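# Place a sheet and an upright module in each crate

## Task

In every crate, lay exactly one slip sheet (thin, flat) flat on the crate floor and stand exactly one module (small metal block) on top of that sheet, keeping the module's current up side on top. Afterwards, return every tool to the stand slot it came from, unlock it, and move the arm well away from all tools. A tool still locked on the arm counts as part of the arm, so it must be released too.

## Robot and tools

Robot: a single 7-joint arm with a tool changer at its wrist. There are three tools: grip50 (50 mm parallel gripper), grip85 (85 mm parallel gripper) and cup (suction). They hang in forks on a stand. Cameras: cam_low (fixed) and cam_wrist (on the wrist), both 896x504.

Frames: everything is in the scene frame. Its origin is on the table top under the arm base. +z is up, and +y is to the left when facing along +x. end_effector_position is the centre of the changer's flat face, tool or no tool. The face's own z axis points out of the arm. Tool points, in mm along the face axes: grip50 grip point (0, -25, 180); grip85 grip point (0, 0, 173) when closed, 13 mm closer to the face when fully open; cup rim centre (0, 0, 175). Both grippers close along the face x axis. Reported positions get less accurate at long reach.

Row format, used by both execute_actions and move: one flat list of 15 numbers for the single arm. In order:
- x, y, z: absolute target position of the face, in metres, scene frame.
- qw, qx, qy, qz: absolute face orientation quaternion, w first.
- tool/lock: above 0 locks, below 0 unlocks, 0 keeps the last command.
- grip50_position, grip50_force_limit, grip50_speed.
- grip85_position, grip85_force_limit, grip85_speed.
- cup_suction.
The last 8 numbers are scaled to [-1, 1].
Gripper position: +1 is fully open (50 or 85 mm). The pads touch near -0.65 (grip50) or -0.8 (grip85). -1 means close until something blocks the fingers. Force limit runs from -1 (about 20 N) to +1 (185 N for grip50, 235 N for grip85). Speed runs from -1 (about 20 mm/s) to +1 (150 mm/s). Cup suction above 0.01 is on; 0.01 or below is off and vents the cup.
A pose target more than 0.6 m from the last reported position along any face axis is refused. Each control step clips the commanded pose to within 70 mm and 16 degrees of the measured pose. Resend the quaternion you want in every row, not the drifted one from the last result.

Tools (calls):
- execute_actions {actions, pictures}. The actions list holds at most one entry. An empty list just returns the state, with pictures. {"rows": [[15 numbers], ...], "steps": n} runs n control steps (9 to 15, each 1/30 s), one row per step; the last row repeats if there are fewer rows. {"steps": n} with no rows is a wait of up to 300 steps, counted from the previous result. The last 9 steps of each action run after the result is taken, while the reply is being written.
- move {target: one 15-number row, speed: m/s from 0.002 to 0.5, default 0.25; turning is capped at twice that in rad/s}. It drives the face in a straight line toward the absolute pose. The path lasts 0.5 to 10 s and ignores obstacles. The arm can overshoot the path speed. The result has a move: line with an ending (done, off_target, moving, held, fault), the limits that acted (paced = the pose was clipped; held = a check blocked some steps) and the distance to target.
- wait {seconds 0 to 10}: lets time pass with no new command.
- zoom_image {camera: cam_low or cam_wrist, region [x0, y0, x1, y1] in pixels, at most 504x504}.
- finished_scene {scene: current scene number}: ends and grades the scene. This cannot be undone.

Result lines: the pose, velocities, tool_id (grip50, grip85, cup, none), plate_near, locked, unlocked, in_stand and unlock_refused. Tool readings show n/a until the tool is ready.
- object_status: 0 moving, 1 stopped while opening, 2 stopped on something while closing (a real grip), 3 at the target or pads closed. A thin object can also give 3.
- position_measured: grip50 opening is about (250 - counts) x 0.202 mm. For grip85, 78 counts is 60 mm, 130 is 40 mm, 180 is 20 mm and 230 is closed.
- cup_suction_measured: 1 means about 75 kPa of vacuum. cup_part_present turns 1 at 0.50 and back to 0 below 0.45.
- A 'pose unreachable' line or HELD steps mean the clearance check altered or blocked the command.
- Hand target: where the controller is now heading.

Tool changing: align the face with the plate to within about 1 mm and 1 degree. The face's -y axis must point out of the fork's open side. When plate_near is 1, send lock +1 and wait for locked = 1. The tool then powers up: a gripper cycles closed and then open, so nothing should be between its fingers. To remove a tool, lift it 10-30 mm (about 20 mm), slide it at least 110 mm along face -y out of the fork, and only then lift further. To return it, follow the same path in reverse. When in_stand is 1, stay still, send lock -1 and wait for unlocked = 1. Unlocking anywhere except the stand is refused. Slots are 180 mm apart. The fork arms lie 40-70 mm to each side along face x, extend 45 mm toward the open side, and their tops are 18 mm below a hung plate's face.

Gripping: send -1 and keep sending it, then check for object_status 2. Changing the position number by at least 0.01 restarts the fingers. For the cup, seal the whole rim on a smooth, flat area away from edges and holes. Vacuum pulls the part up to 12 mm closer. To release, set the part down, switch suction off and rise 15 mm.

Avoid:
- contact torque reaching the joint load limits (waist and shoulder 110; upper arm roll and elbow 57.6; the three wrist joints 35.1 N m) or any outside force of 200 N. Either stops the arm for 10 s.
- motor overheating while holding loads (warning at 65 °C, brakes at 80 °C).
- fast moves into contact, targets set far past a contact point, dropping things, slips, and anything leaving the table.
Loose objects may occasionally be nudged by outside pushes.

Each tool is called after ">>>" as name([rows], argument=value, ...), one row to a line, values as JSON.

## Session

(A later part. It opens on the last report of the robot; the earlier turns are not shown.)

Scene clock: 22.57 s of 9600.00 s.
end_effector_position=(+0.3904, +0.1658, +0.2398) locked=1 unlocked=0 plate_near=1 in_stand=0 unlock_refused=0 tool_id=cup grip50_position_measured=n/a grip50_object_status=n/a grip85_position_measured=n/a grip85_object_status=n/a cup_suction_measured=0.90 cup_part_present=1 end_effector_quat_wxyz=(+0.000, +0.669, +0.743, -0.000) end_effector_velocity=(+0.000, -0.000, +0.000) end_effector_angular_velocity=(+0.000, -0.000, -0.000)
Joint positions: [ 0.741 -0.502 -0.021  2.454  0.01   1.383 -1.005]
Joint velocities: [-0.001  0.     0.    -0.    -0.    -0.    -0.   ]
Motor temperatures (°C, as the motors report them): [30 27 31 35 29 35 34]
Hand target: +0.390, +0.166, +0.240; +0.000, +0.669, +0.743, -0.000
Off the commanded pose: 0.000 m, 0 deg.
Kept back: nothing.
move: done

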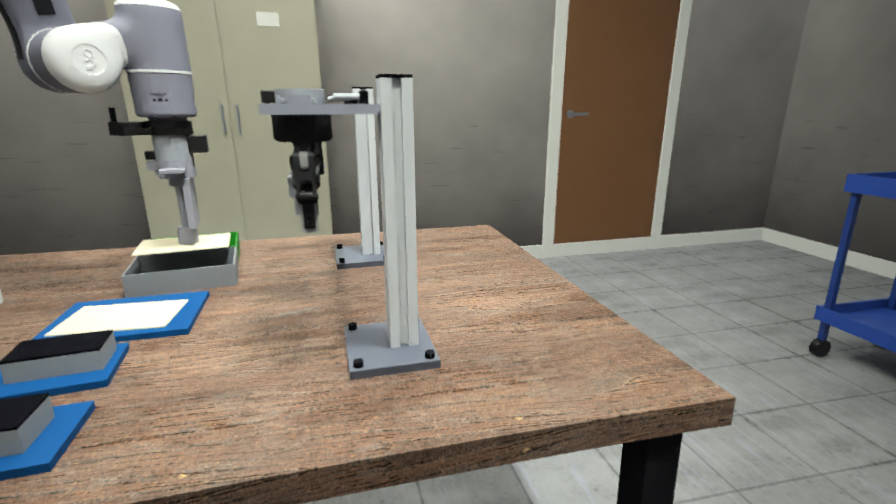

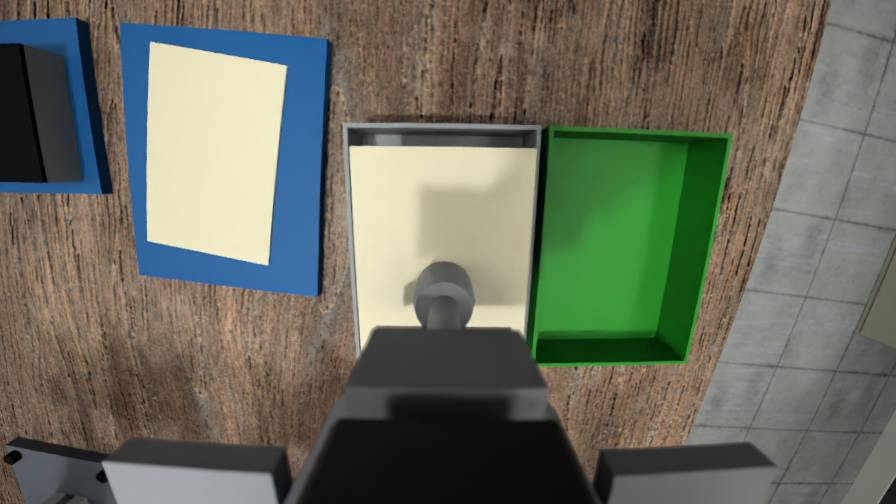

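>>> move(target=[0.387,0.165,0.173,0,0.669,0.743,0,0,1,0,0,1,0,0,1], speed=0.05)

>>> move(target=[0.387,0.165,0.18,0,0.669,0.743,0,0,1,0,0,1,0,0,0], speed=0.007)

>>> move(target=[0.387,0.165,0.25,0,0.669,0.743,0,0,1,0,0,1,0,0,0], speed=0.1)

>>> move(target=[0.338,-0.034,0.23,0,0.738,0.675,0,0,1,0,0,1,0,0,0])

>>> move(target=[0.335,-0.034,0.186,0,0.738,0.675,0,0,1,0,0,1,0,0,1], speed=0.03)

>>> move(target=[0.35,-0.034,0.25,0,0.738,0.675,0,0,1,0,0,1,0,0,1], speed=0.08)

>>> move(target=[0.373,0.305,0.24,0,0.669,0.743,0,0,1,0,0,1,0,0,1], speed=0.2)

Scene clock: 24.67 s of 9600.00 s.
end_effector_position=(+0.3870, +0.1648, +0.1731) locked=1 unlocked=0 plate_near=1 in_stand=0 unlock_refused=0 tool_id=cup grip50_position_measured=n/a grip50_object_status=n/a grip85_position_measured=n/a grip85_object_status=n/a cup_suction_measured=0.90 cup_part_present=1 end_effector_quat_wxyz=(+0.001, +0.669, +0.743, -0.000) end_effector_velocity=(+0.000, +0.000, +0.001) end_effector_angular_velocity=(+0.001, -0.001, +0.000)
Joint positions: [ 0.738 -0.733 -0.012  2.417  0.02   1.577 -1.008]
Joint velocities: [-0.     0.002 -0.    -0.     0.001 -0.    -0.001]
Motor temperatures (°C, as the motors report them): [30 27 31 35 29 35 34]
Hand target: +0.387, +0.165, +0.173; +0.001, +0.669, +0.743, -0.000
Off the commanded pose: 0.000 m, 0 deg.
Kept back: nothing.
move: done

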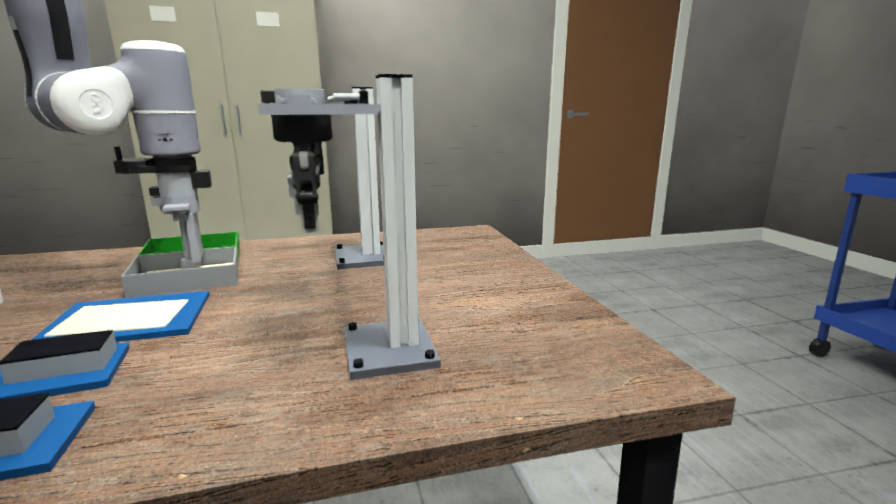

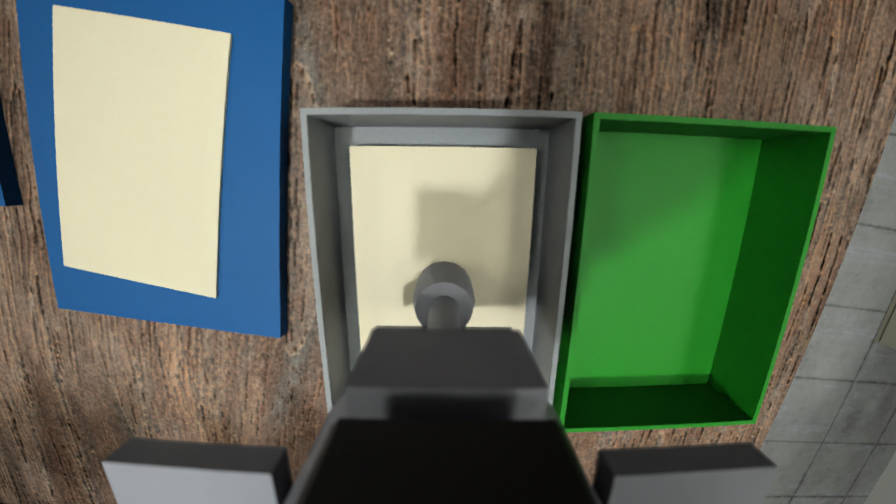

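Scene clock: 25.87 s of 9600.00 s.
end_effector_position=(+0.3871, +0.1651, +0.1801) locked=1 unlocked=0 plate_near=1 in_stand=0 unlock_refused=0 tool_id=cup grip50_position_measured=n/a grip50_object_status=n/a grip85_position_measured=n/a grip85_object_status=n/a cup_suction_measured=0.00 cup_part_present=0 end_effector_quat_wxyz=(+0.000, +0.669, +0.743, +0.000) end_effector_velocity=(-0.000, +0.000, +0.000) end_effector_angular_velocity=(+0.000, -0.000, +0.001)
Joint positions: [ 0.737 -0.709 -0.011  2.423  0.02   1.559 -1.008]
Joint velocities: [ 0.     0.     0.     0.    -0.001  0.     0.   ]
Motor temperatures (°C, as the motors report them): [30 27 31 35 29 35 34]
Hand target: +0.387, +0.165, +0.180; -0.000, +0.669, +0.743, +0.000
Off the commanded pose: 0.000 m, 0 deg.
Kept back: nothing.
move: done

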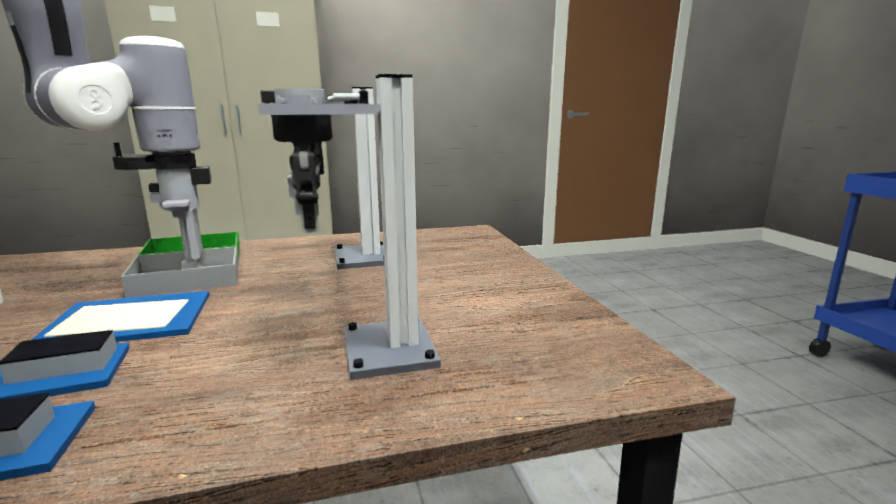

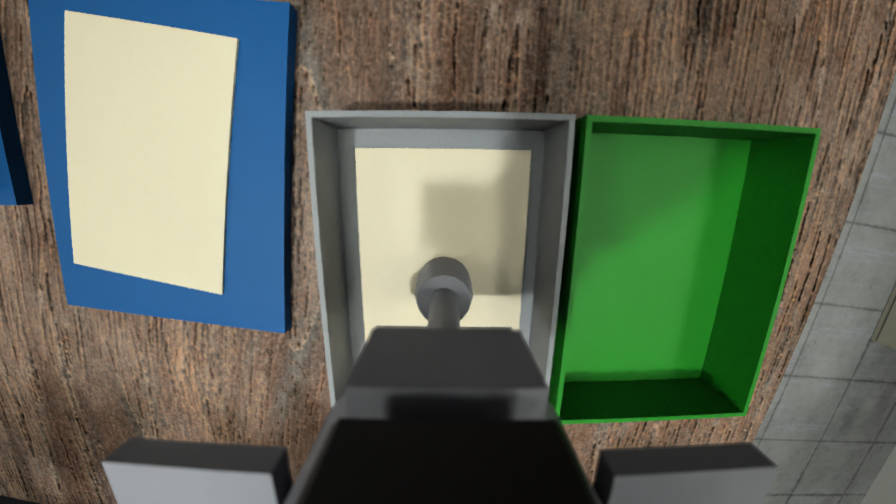

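Scene clock: 26.87 s of 9600.00 s.
end_effector_position=(+0.3869, +0.1651, +0.2498) locked=1 unlocked=0 plate_near=1 in_stand=0 unlock_refused=0 tool_id=cup grip50_position_measured=n/a grip50_object_status=n/a grip85_position_measured=n/a grip85_object_status=n/a cup_suction_measured=0.00 cup_part_present=0 end_effector_quat_wxyz=(-0.001, +0.669, +0.743, +0.000) end_effector_velocity=(-0.000, -0.000, -0.000) end_effector_angular_velocity=(-0.000, +0.000, +0.000)
Joint positions: [ 0.74  -0.464 -0.017  2.467  0.008  1.358 -0.999]
Joint velocities: [ 0.    -0.001 -0.    -0.    -0.     0.001  0.   ]
Motor temperatures (°C, as the motors report them): [30 27 31 35 29 35 34]
Hand target: +0.387, +0.165, +0.250; -0.001, +0.669, +0.743, +0.000
Off the commanded pose: 0.000 m, 0 deg.
Kept back: nothing.
move: done

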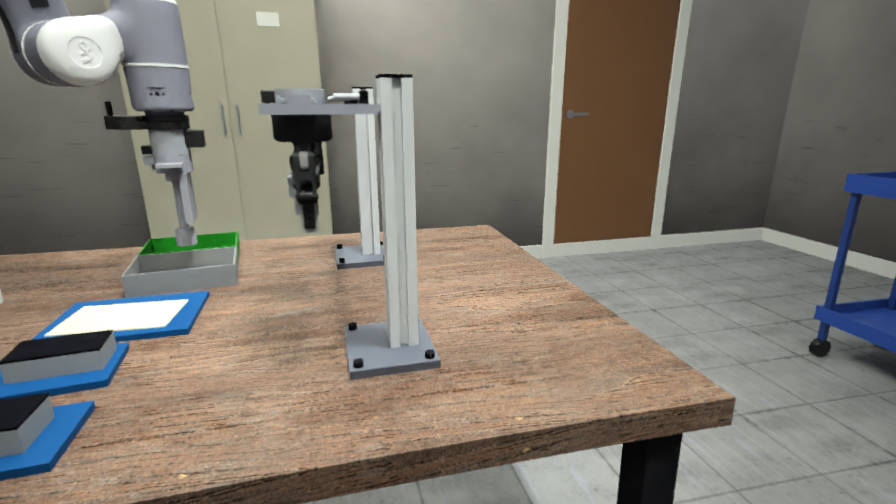

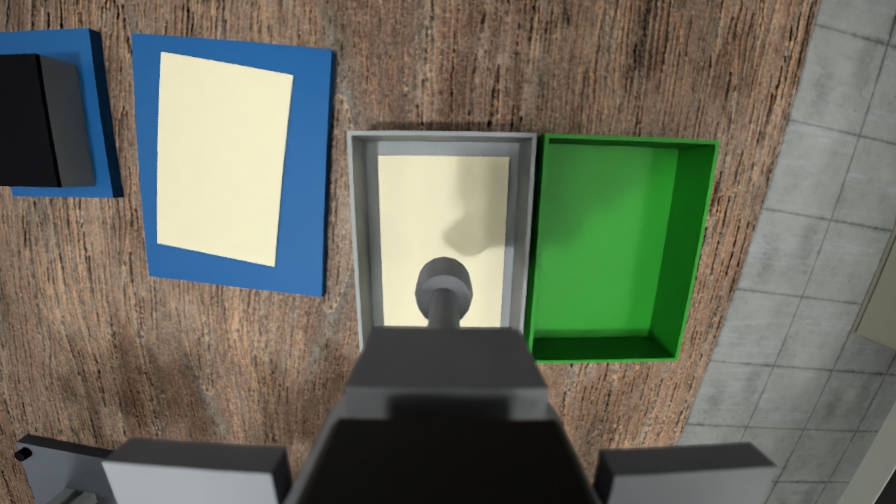

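Scene clock: 28.07 s of 9600.00 s.
end_effector_position=(+0.3376, -0.0340, +0.2303) locked=1 unlocked=0 plate_near=1 in_stand=0 unlock_refused=0 tool_id=cup grip50_position_measured=n/a grip50_object_status=n/a grip85_position_measured=n/a grip85_object_status=n/a cup_suction_measured=0.00 cup_part_present=0 end_effector_quat_wxyz=(-0.000, +0.738, +0.675, -0.000) end_effector_velocity=(+0.000, +0.001, +0.000) end_effector_angular_velocity=(+0.000, -0.000, +0.003)
Joint positions: [ 0.323 -0.493 -0.011  2.678  0.074  1.602 -1.283]
Joint velocities: [ 0.002 -0.     0.    -0.    -0.     0.    -0.   ]
Motor temperatures (°C, as the motors report them): [30 27 31 35 29 35 34]
Hand target: +0.338, -0.034, +0.230; -0.000, +0.738, +0.675, -0.000
Off the commanded pose: 0.001 m, 0 deg.
Kept back: nothing.
move: done

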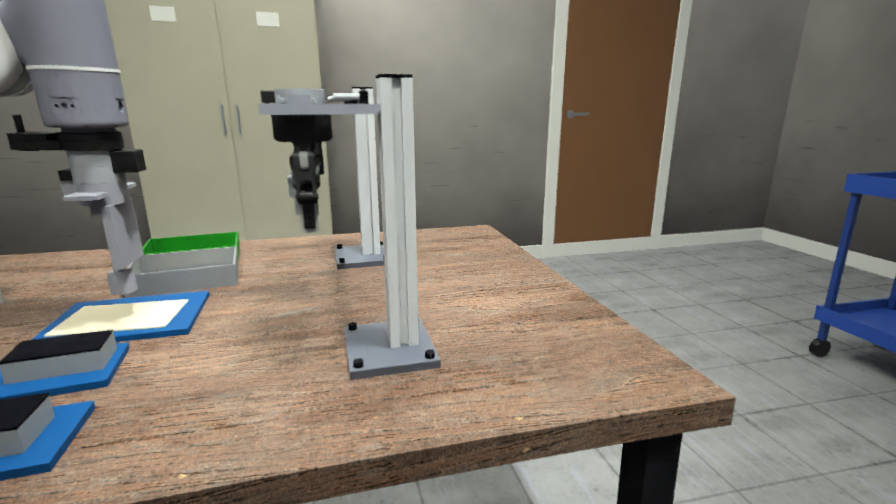

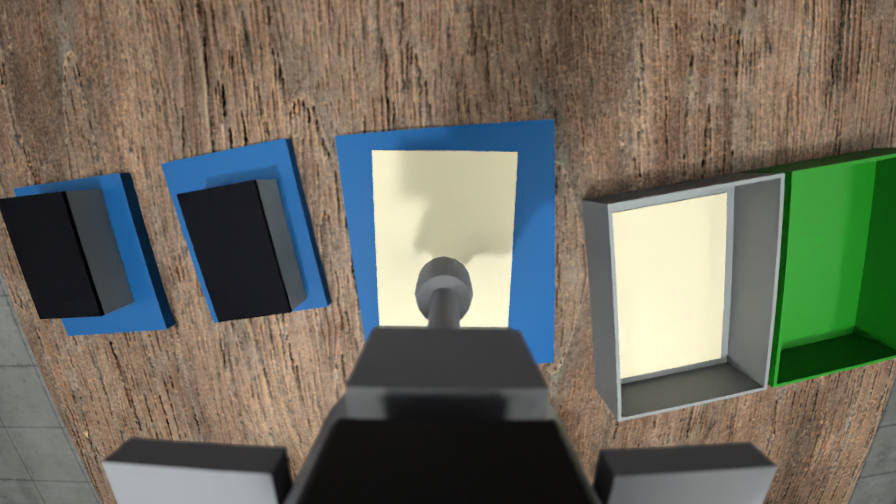

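Scene clock: 29.77 s of 9600.00 s.
end_effector_position=(+0.3351, -0.0341, +0.1861) locked=1 unlocked=0 plate_near=1 in_stand=0 unlock_refused=0 tool_id=cup grip50_position_measured=n/a grip50_object_status=n/a grip85_position_measured=n/a grip85_object_status=n/a cup_suction_measured=0.78 cup_part_present=1 end_effector_quat_wxyz=(+0.000, +0.738, +0.675, -0.000) end_effector_velocity=(-0.000, -0.000, +0.000) end_effector_angular_velocity=(-0.000, -0.000, +0.000)
Joint positions: [ 0.305 -0.7    0.013  2.642  0.082  1.773 -1.29 ]
Joint velocities: [ 0.  0. -0.  0.  0.  0. -0.]
Motor temperatures (°C, as the motors report them): [30 27 31 35 29 35 34]
Hand target: +0.335, -0.034, +0.186; +0.000, +0.738, +0.675, -0.000
Off the commanded pose: 0.000 m, 0 deg.
Kept back: nothing.
move: done

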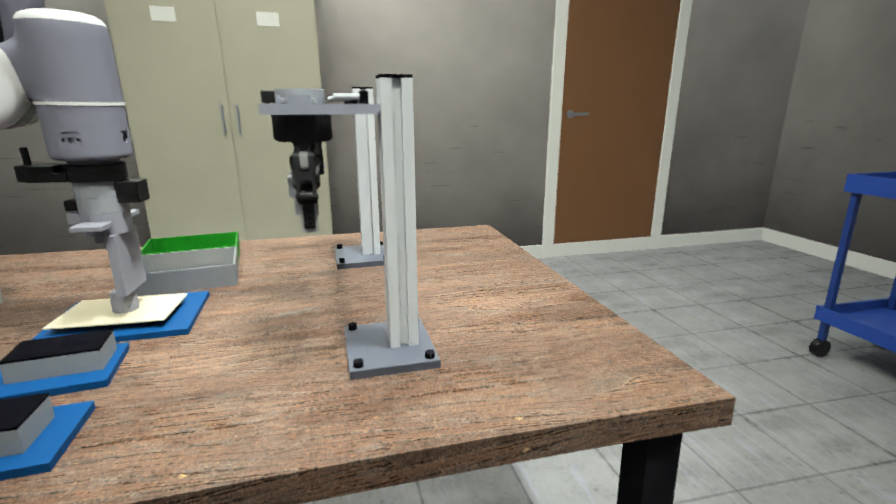

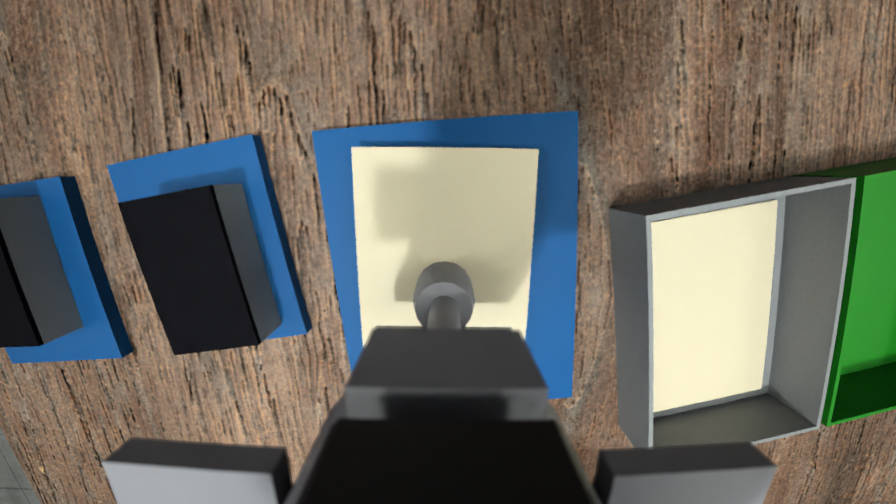

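Scene clock: 30.87 s of 9600.00 s.
end_effector_position=(+0.3500, -0.0338, +0.2497) locked=1 unlocked=0 plate_near=1 in_stand=0 unlock_refused=0 tool_id=cup grip50_position_measured=n/a grip50_object_status=n/a grip85_position_measured=n/a grip85_object_status=n/a cup_suction_measured=0.90 cup_part_present=1 end_effector_quat_wxyz=(-0.001, +0.738, +0.675, +0.000) end_effector_velocity=(-0.000, -0.000, -0.000) end_effector_angular_velocity=(-0.000, +0.001, -0.000)
Joint positions: [ 0.318 -0.405 -0.024  2.66   0.049  1.495 -1.276]
Joint velocities: [ 0.    -0.001 -0.     0.     0.     0.    -0.   ]
Motor temperatures (°C, as the motors report them): [30 27 31 35 29 35 34]
Hand target: +0.350, -0.034, +0.250; -0.001, +0.738, +0.675, +0.000
Off the commanded pose: 0.000 m, 0 deg.
Kept back: nothing.
move: done

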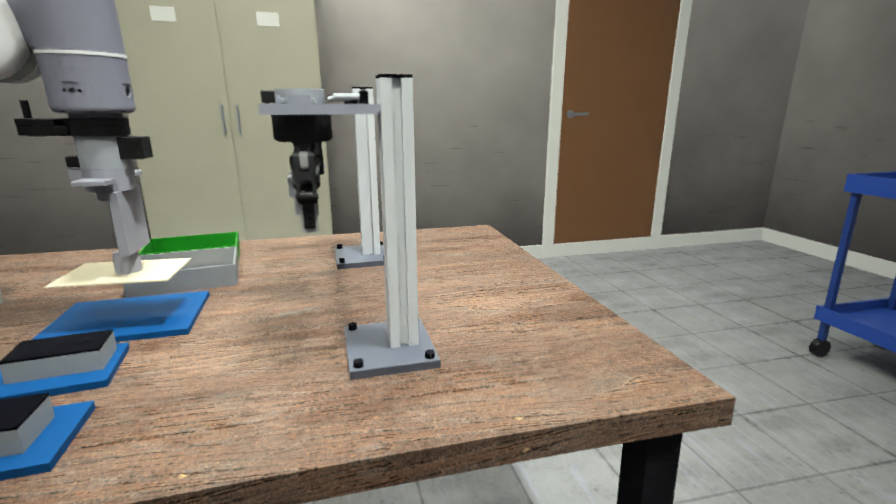

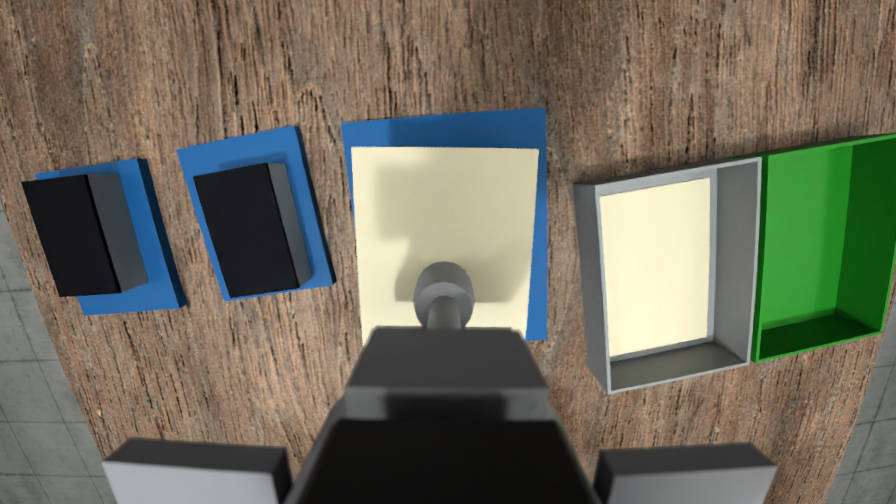

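Scene clock: 32.90 s of 9600.00 s.
end_effector_position=(+0.3736, +0.3048, +0.2397) locked=1 unlocked=0 plate_near=1 in_stand=0 unlock_refused=0 tool_id=cup grip50_position_measured=n/a grip50_object_status=n/a grip85_position_measured=n/a grip85_object_status=n/a cup_suction_measured=0.90 cup_part_present=1 end_effector_quat_wxyz=(+0.001, +0.669, +0.743, -0.000) end_effector_velocity=(+0.000, -0.000, +0.000) end_effector_angular_velocity=(+0.001, -0.001, -0.001)
Joint positions: [ 0.963 -0.563 -0.001  2.287 -0.025  1.275 -0.732]
Joint velocities: [-0.001  0.     0.    -0.     0.     0.    -0.   ]
Motor temperatures (°C, as the motors report them): [30 27 31 35 29 35 34]
Hand target: +0.374, +0.305, +0.240; +0.001, +0.669, +0.743, +0.000
Off the commanded pose: 0.001 m, 0 deg.
Kept back: nothing.
move: done

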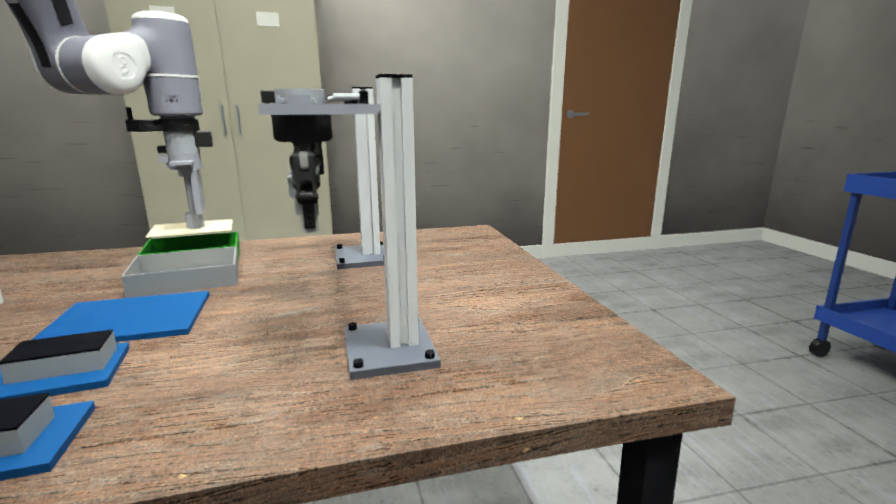

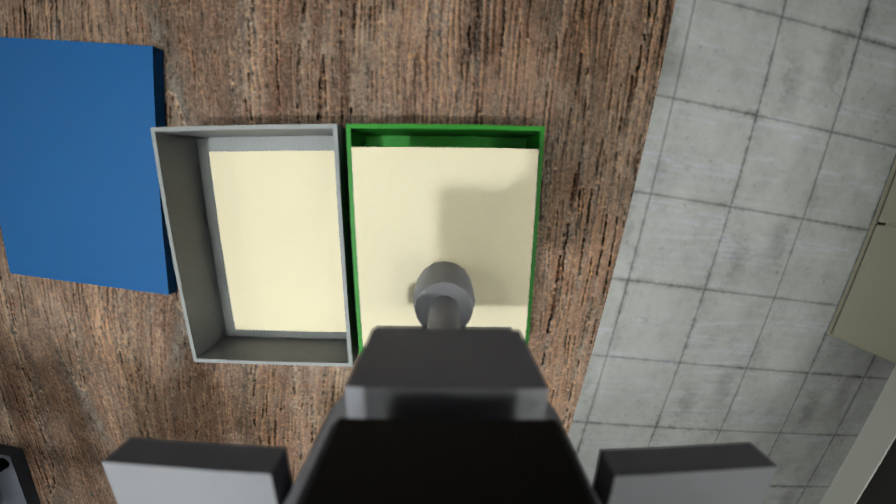

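>>> move(target=[0.371,0.305,0.173,0,0.669,0.743,0,0,1,0,0,1,0,0,1], speed=0.05)

>>> move(target=[0.371,0.305,0.18,0,0.669,0.743,0,0,1,0,0,1,0,0,0], speed=0.007)

>>> move(target=[0.371,0.305,0.29,0,0.669,0.743,0,0,1,0,0,1,0,0,0])

>>> move(target=[0.38,-0.185,0.29,0,0.685,0.729,0,0,1,0,0,1,0,0,0])

>>> move(target=[0.31,-0.185,0.25,0,0.685,0.729,0,0,1,0,0,1,0,0,0])

Scene clock: 35.53 s of 9600.00 s.
end_effector_position=(+0.3711, +0.3048, +0.1731) locked=1 unlocked=0 plate_near=1 in_stand=0 unlock_refused=0 tool_id=cup grip50_position_measured=n/a grip50_object_status=n/a grip85_position_measured=n/a grip85_object_status=n/a cup_suction_measured=0.90 cup_part_present=1 end_effector_quat_wxyz=(+0.000, +0.669, +0.743, +0.000) end_effector_velocity=(+0.000, +0.000, +0.001) end_effector_angular_velocity=(+0.001, -0.001, -0.000)
Joint positions: [ 0.972 -0.757 -0.007  2.255 -0.021  1.438 -0.73 ]
Joint velocities: [ 0.     0.001 -0.     0.     0.     0.     0.   ]
Motor temperatures (°C, as the motors report them): [30 27 31 35 29 35 34]
Hand target: +0.371, +0.305, +0.173; +0.000, +0.669, +0.743, +0.000
Off the commanded pose: 0.000 m, 0 deg.
Kept back: nothing.
move: done

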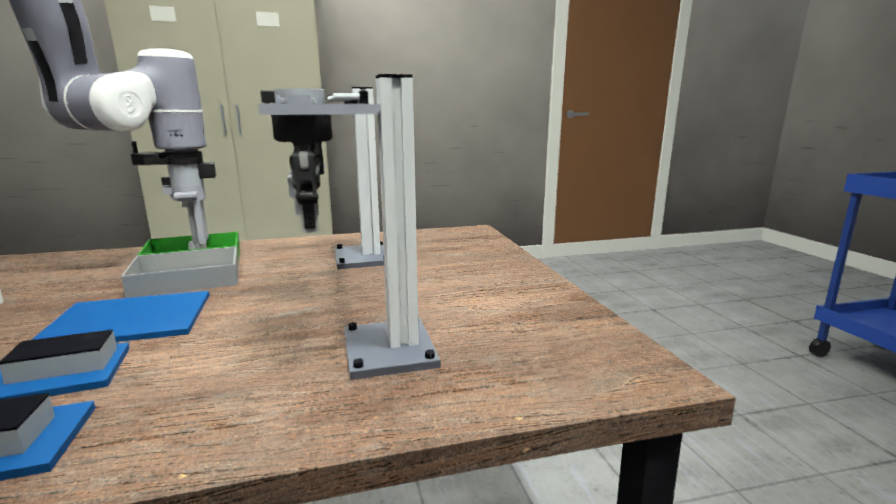

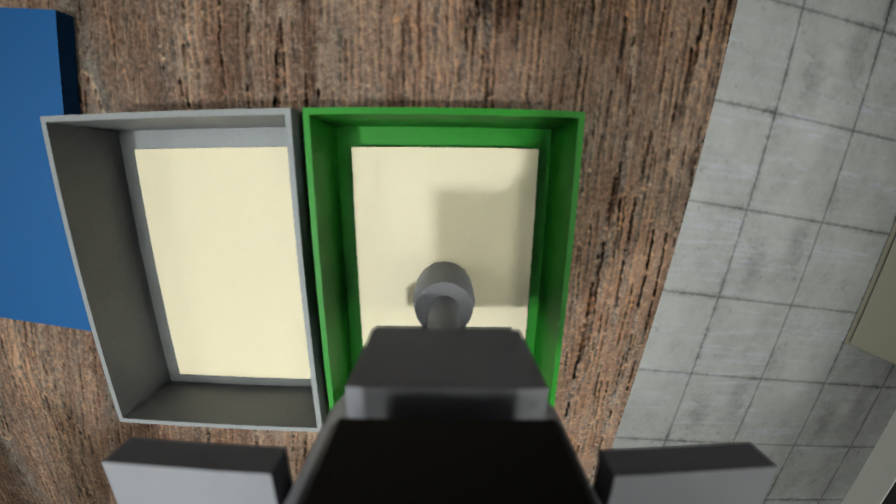

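Scene clock: 36.73 s of 9600.00 s.
end_effector_position=(+0.3710, +0.3052, +0.1801) locked=1 unlocked=0 plate_near=1 in_stand=0 unlock_refused=0 tool_id=cup grip50_position_measured=n/a grip50_object_status=n/a grip85_position_measured=n/a grip85_object_status=n/a cup_suction_measured=0.00 cup_part_present=0 end_effector_quat_wxyz=(+0.000, +0.669, +0.743, +0.000) end_effector_velocity=(-0.000, +0.000, +0.000) end_effector_angular_velocity=(-0.000, -0.000, +0.002)
Joint positions: [ 0.971 -0.737 -0.005  2.26  -0.021  1.422 -0.73 ]
Joint velocities: [ 0.     0.     0.     0.    -0.001  0.    -0.   ]
Motor temperatures (°C, as the motors report them): [30 27 31 35 29 35 34]
Hand target: +0.371, +0.305, +0.180; -0.000, +0.669, +0.743, -0.000
Off the commanded pose: 0.000 m, 0 deg.
Kept back: nothing.
move: done

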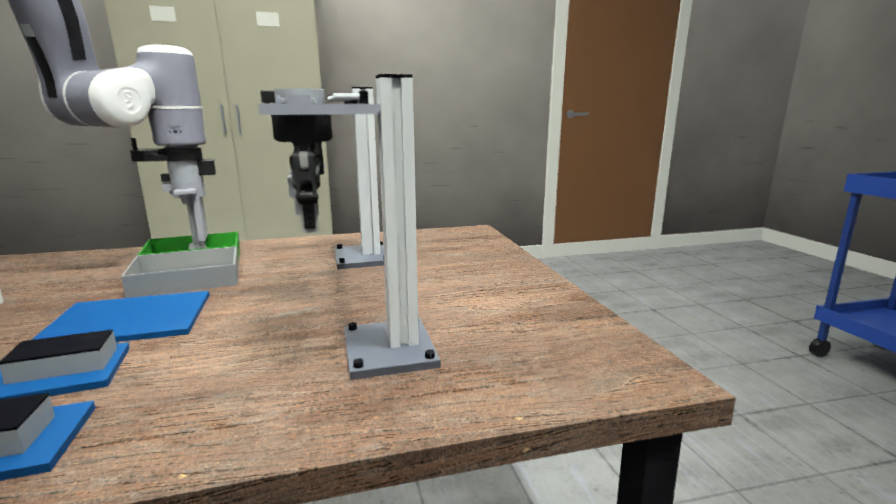

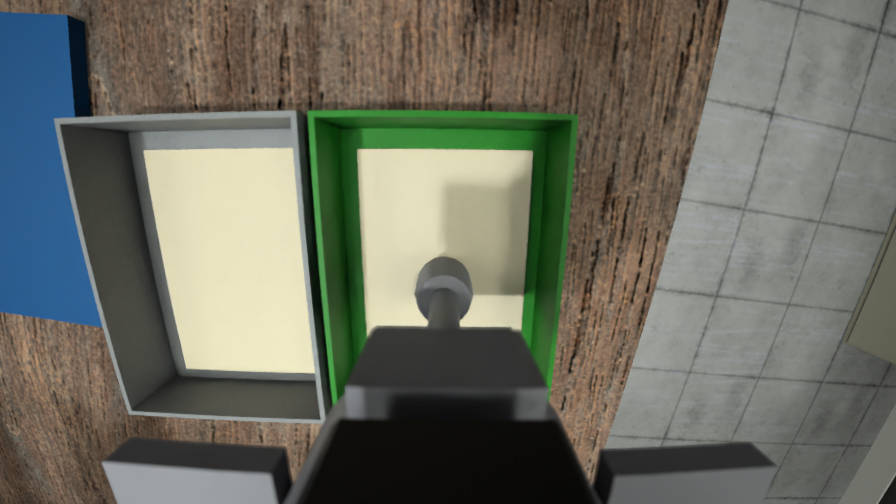

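Scene clock: 37.63 s of 9600.00 s.
end_effector_position=(+0.3708, +0.3053, +0.2898) locked=1 unlocked=0 plate_near=1 in_stand=0 unlock_refused=0 tool_id=cup grip50_position_measured=n/a grip50_object_status=n/a grip85_position_measured=n/a grip85_object_status=n/a cup_suction_measured=0.00 cup_part_present=0 end_effector_quat_wxyz=(-0.001, +0.669, +0.743, -0.000) end_effector_velocity=(-0.000, +0.000, -0.000) end_effector_angular_velocity=(-0.000, +0.000, +0.000)
Joint positions: [ 0.956 -0.42   0.013  2.295 -0.024  1.14  -0.728]
Joint velocities: [ 0. -0.  0. -0. -0. -0.  0.]
Motor temperatures (°C, as the motors report them): [30 27 31 35 29 35 34]
Hand target: +0.371, +0.305, +0.290; -0.001, +0.669, +0.743, -0.000
Off the commanded pose: 0.000 m, 0 deg.
Kept back: nothing.
move: done

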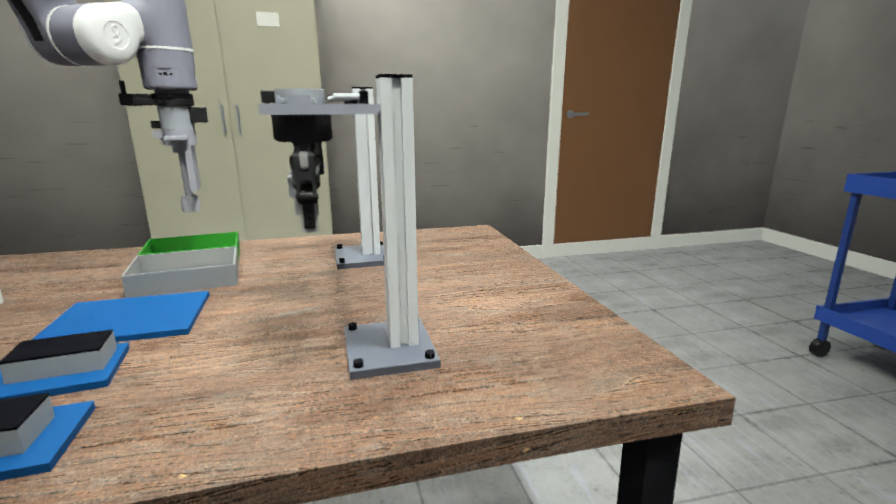

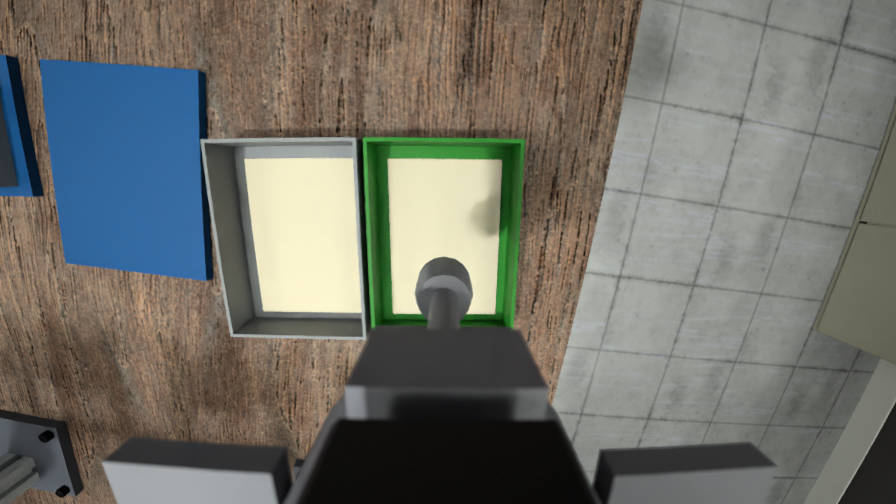

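Scene clock: 39.93 s of 9600.00 s.
end_effector_position=(+0.3791, -0.1843, +0.2902) locked=1 unlocked=0 plate_near=1 in_stand=0 unlock_refused=0 tool_id=cup grip50_position_measured=n/a grip50_object_status=n/a grip85_position_measured=n/a grip85_object_status=n/a cup_suction_measured=0.00 cup_part_present=0 end_effector_quat_wxyz=(-0.001, +0.685, +0.729, +0.001) end_effector_velocity=(-0.000, +0.001, +0.000) end_effector_angular_velocity=(+0.000, +0.000, +0.001)
Joint positions: [ 0.072 -0.315 -0.184  2.47   0.149  1.208 -1.917]
Joint velocities: [ 0.002  0.001 -0.     0.001  0.    -0.    -0.   ]
Motor temperatures (°C, as the motors report them): [30 27 31 35 29 35 34]
Hand target: +0.379, -0.184, +0.290; -0.001, +0.685, +0.729, +0.001
Off the commanded pose: 0.001 m, 0 deg.
Kept back: nothing.
move: done

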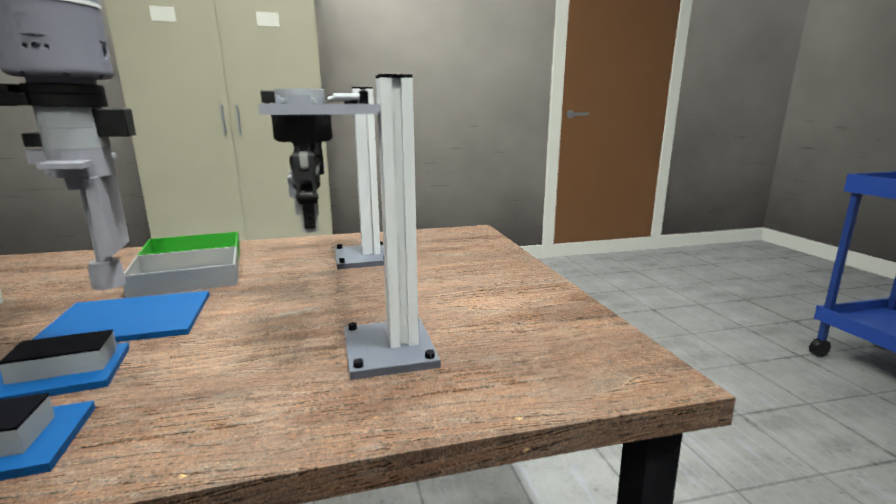

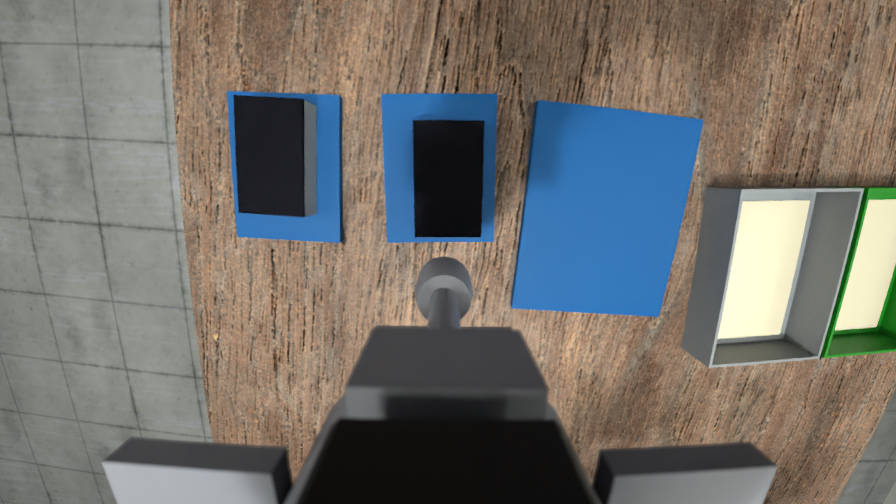

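Scene clock: 40.63 s of 9600.00 s.
end_effector_position=(+0.3098, -0.1852, +0.2502) locked=1 unlocked=0 plate_near=1 in_stand=0 unlock_refused=0 tool_id=cup grip50_position_measured=n/a grip50_object_status=n/a grip85_position_measured=n/a grip85_object_status=n/a cup_suction_measured=0.00 cup_part_present=0 end_effector_quat_wxyz=(+0.000, +0.685, +0.729, -0.000) end_effector_velocity=(+0.000, +0.000, +0.000) end_effector_angular_velocity=(+0.001, +0.000, +0.001)
Joint positions: [-0.005 -0.41  -0.101  2.604  0.256  1.441 -2.025]
Joint velocities: [ 0.     0.001  0.    -0.    -0.    -0.002 -0.   ]
Motor temperatures (°C, as the motors report them): [30 27 31 35 29 35 34]
Hand target: +0.310, -0.185, +0.250; +0.000, +0.685, +0.729, -0.000
Off the commanded pose: 0.000 m, 0 deg.
Kept back: nothing.
move: done

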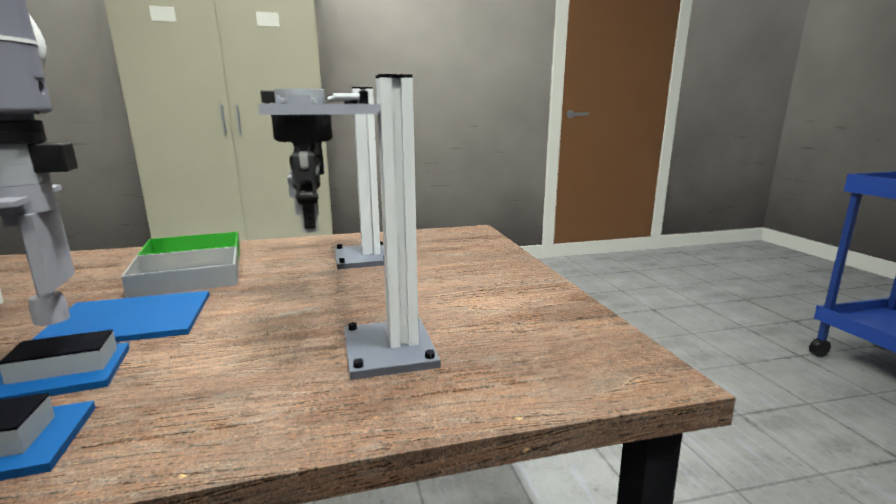

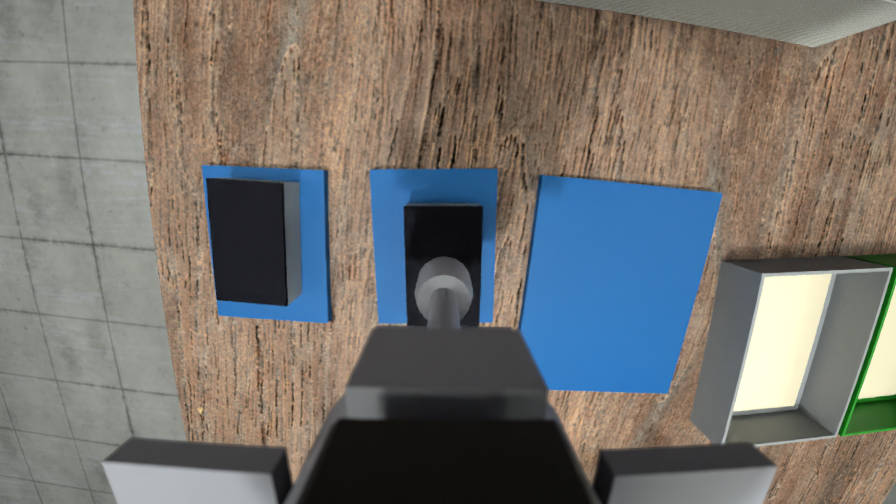

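>>> move(target=[0.315,-0.185,0.212,0,0.685,0.729,0,0,1,0,0,1,0,0,1], speed=0.03)

>>> wait(seconds=0.7)

Scene clock: 42.47 s of 9600.00 s.
end_effector_position=(+0.3149, -0.1851, +0.2120) locked=1 unlocked=0 plate_near=1 in_stand=0 unlock_refused=0 tool_id=cup grip50_position_measured=n/a grip50_object_status=n/a grip85_position_measured=n/a grip85_object_status=n/a cup_suction_measured=0.91 cup_part_present=1 end_effector_quat_wxyz=(+0.000, +0.685, +0.729, -0.000) end_effector_velocity=(+0.000, +0.000, +0.000) end_effector_angular_velocity=(-0.000, -0.000, +0.000)
Joint positions: [-0.069 -0.576 -0.021  2.549  0.293  1.557 -2.055]
Joint velocities: [-0.  0.  0.  0. -0.  0. -0.]
Motor temperatures (°C, as the motors report them): [30 27 31 35 29 35 34]
Hand target: +0.315, -0.185, +0.212; +0.000, +0.685, +0.729, -0.000
Off the commanded pose: 0.000 m, 0 deg.
Kept back: nothing.
move: done

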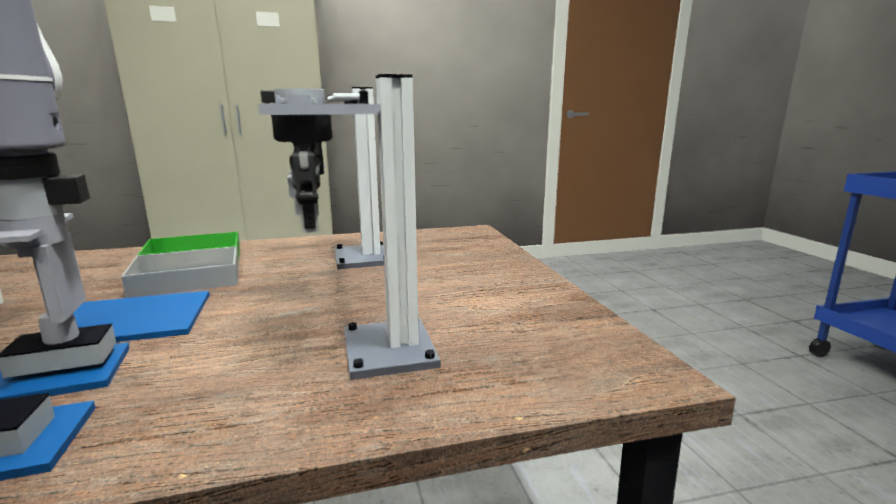

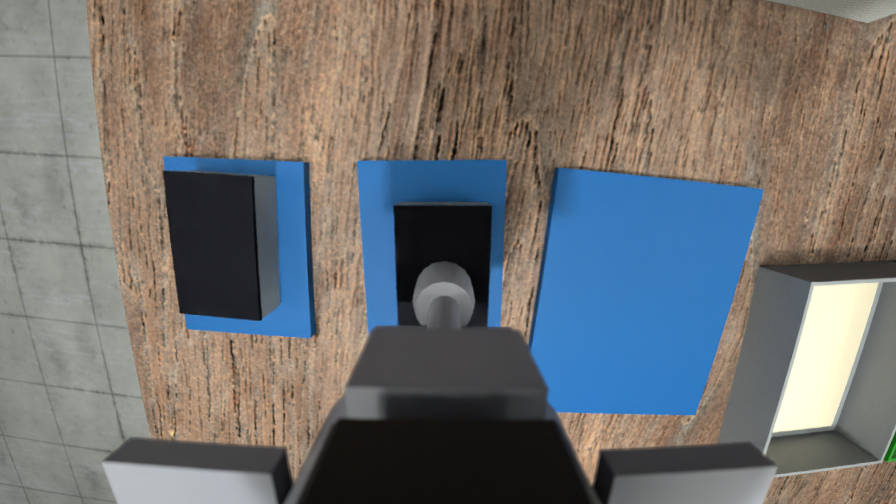

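Scene clock: 43.17 s of 9600.00 s.
end_effector_position=(+0.3150, -0.1851, +0.2121) locked=1 unlocked=0 plate_near=1 in_stand=0 unlock_refused=0 tool_id=cup grip50_position_measured=n/a grip50_object_status=n/a grip85_position_measured=n/a grip85_object_status=n/a cup_suction_measured=0.99 cup_part_present=1 end_effector_quat_wxyz=(+0.000, +0.685, +0.729, -0.000) end_effector_velocity=(-0.000, -0.000, +0.000) end_effector_angular_velocity=(+0.000, -0.000, -0.001)
Joint positions: [-0.069 -0.576 -0.021  2.549  0.293  1.557 -2.055]
Joint velocities: [-0.     0.     0.     0.     0.001 -0.    -0.   ]
Motor temperatures (°C, as the motors report them): [30 27 31 35 29 35 34]
Hand target: +0.315, -0.185, +0.212; +0.000, +0.685, +0.729, -0.000
Off the commanded pose: 0.000 m, 0 deg.
Kept back: nothing.
Steps of this call (steps 1 to 21: nothing new was sent). Readings (end_effector_position | what the end effector reports):
1: (+0.3150, -0.1851, +0.2120) | locked=1 unlocked=0 plate_near=1 in_stand=0 unlock_refused=0 tool_id=cup grip50_position_measured=n/a grip50_object_status=n/a grip85_position_measured=n/a grip85_object_status=n/a cup_suction_measured=0.93 cup_part_present=1
2: (+0.3150, -0.1851, +0.2121) | locked=1 unlocked=0 plate_near=1 in_stand=0 unlock_refused=0 tool_id=cup grip50_position_measured=n/a grip50_object_status=n/a grip85_position_measured=n/a grip85_object_status=n/a cup_suction_measured=0.95 cup_part_present=1
4: (+0.3150, -0.1851, +0.2121) | locked=1 unlocked=0 plate_near=1 in_stand=0 unlock_refused=0 tool_id=cup grip50_position_measured=n/a grip50_object_status=n/a grip85_position_measured=n/a grip85_object_status=n/a cup_suction_measured=0.96 cup_part_present=1
8: (+0.3150, -0.1851, +0.2121) | locked=1 unlocked=0 plate_near=1 in_stand=0 unlock_refused=0 tool_id=cup grip50_position_measured=n/a grip50_object_status=n/a grip85_position_measured=n/a grip85_object_status=n/a cup_suction_measured=0.99 cup_part_present=1
21: the state above

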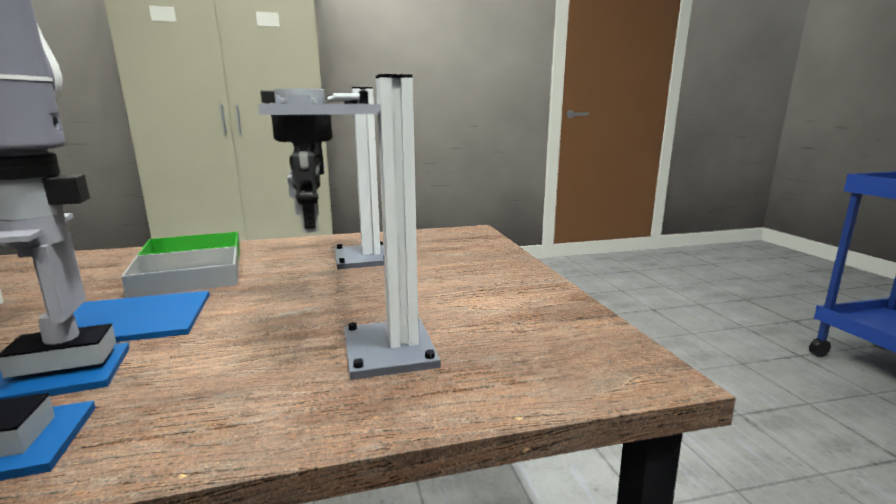

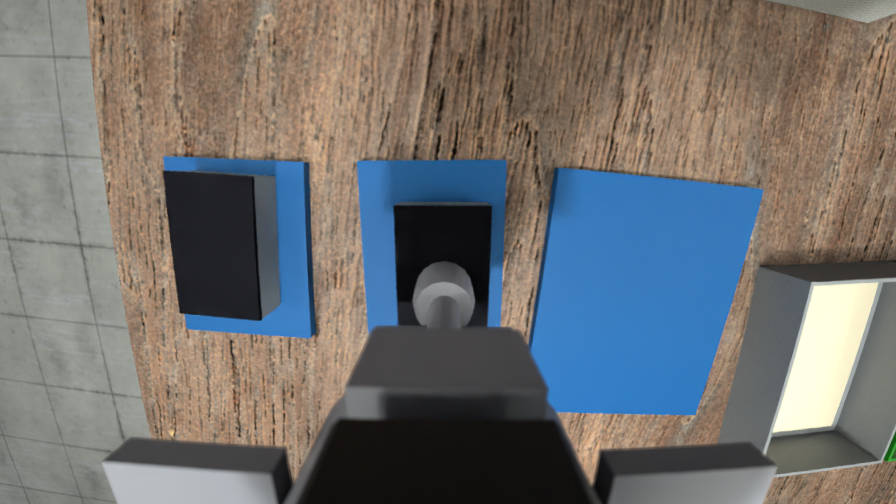

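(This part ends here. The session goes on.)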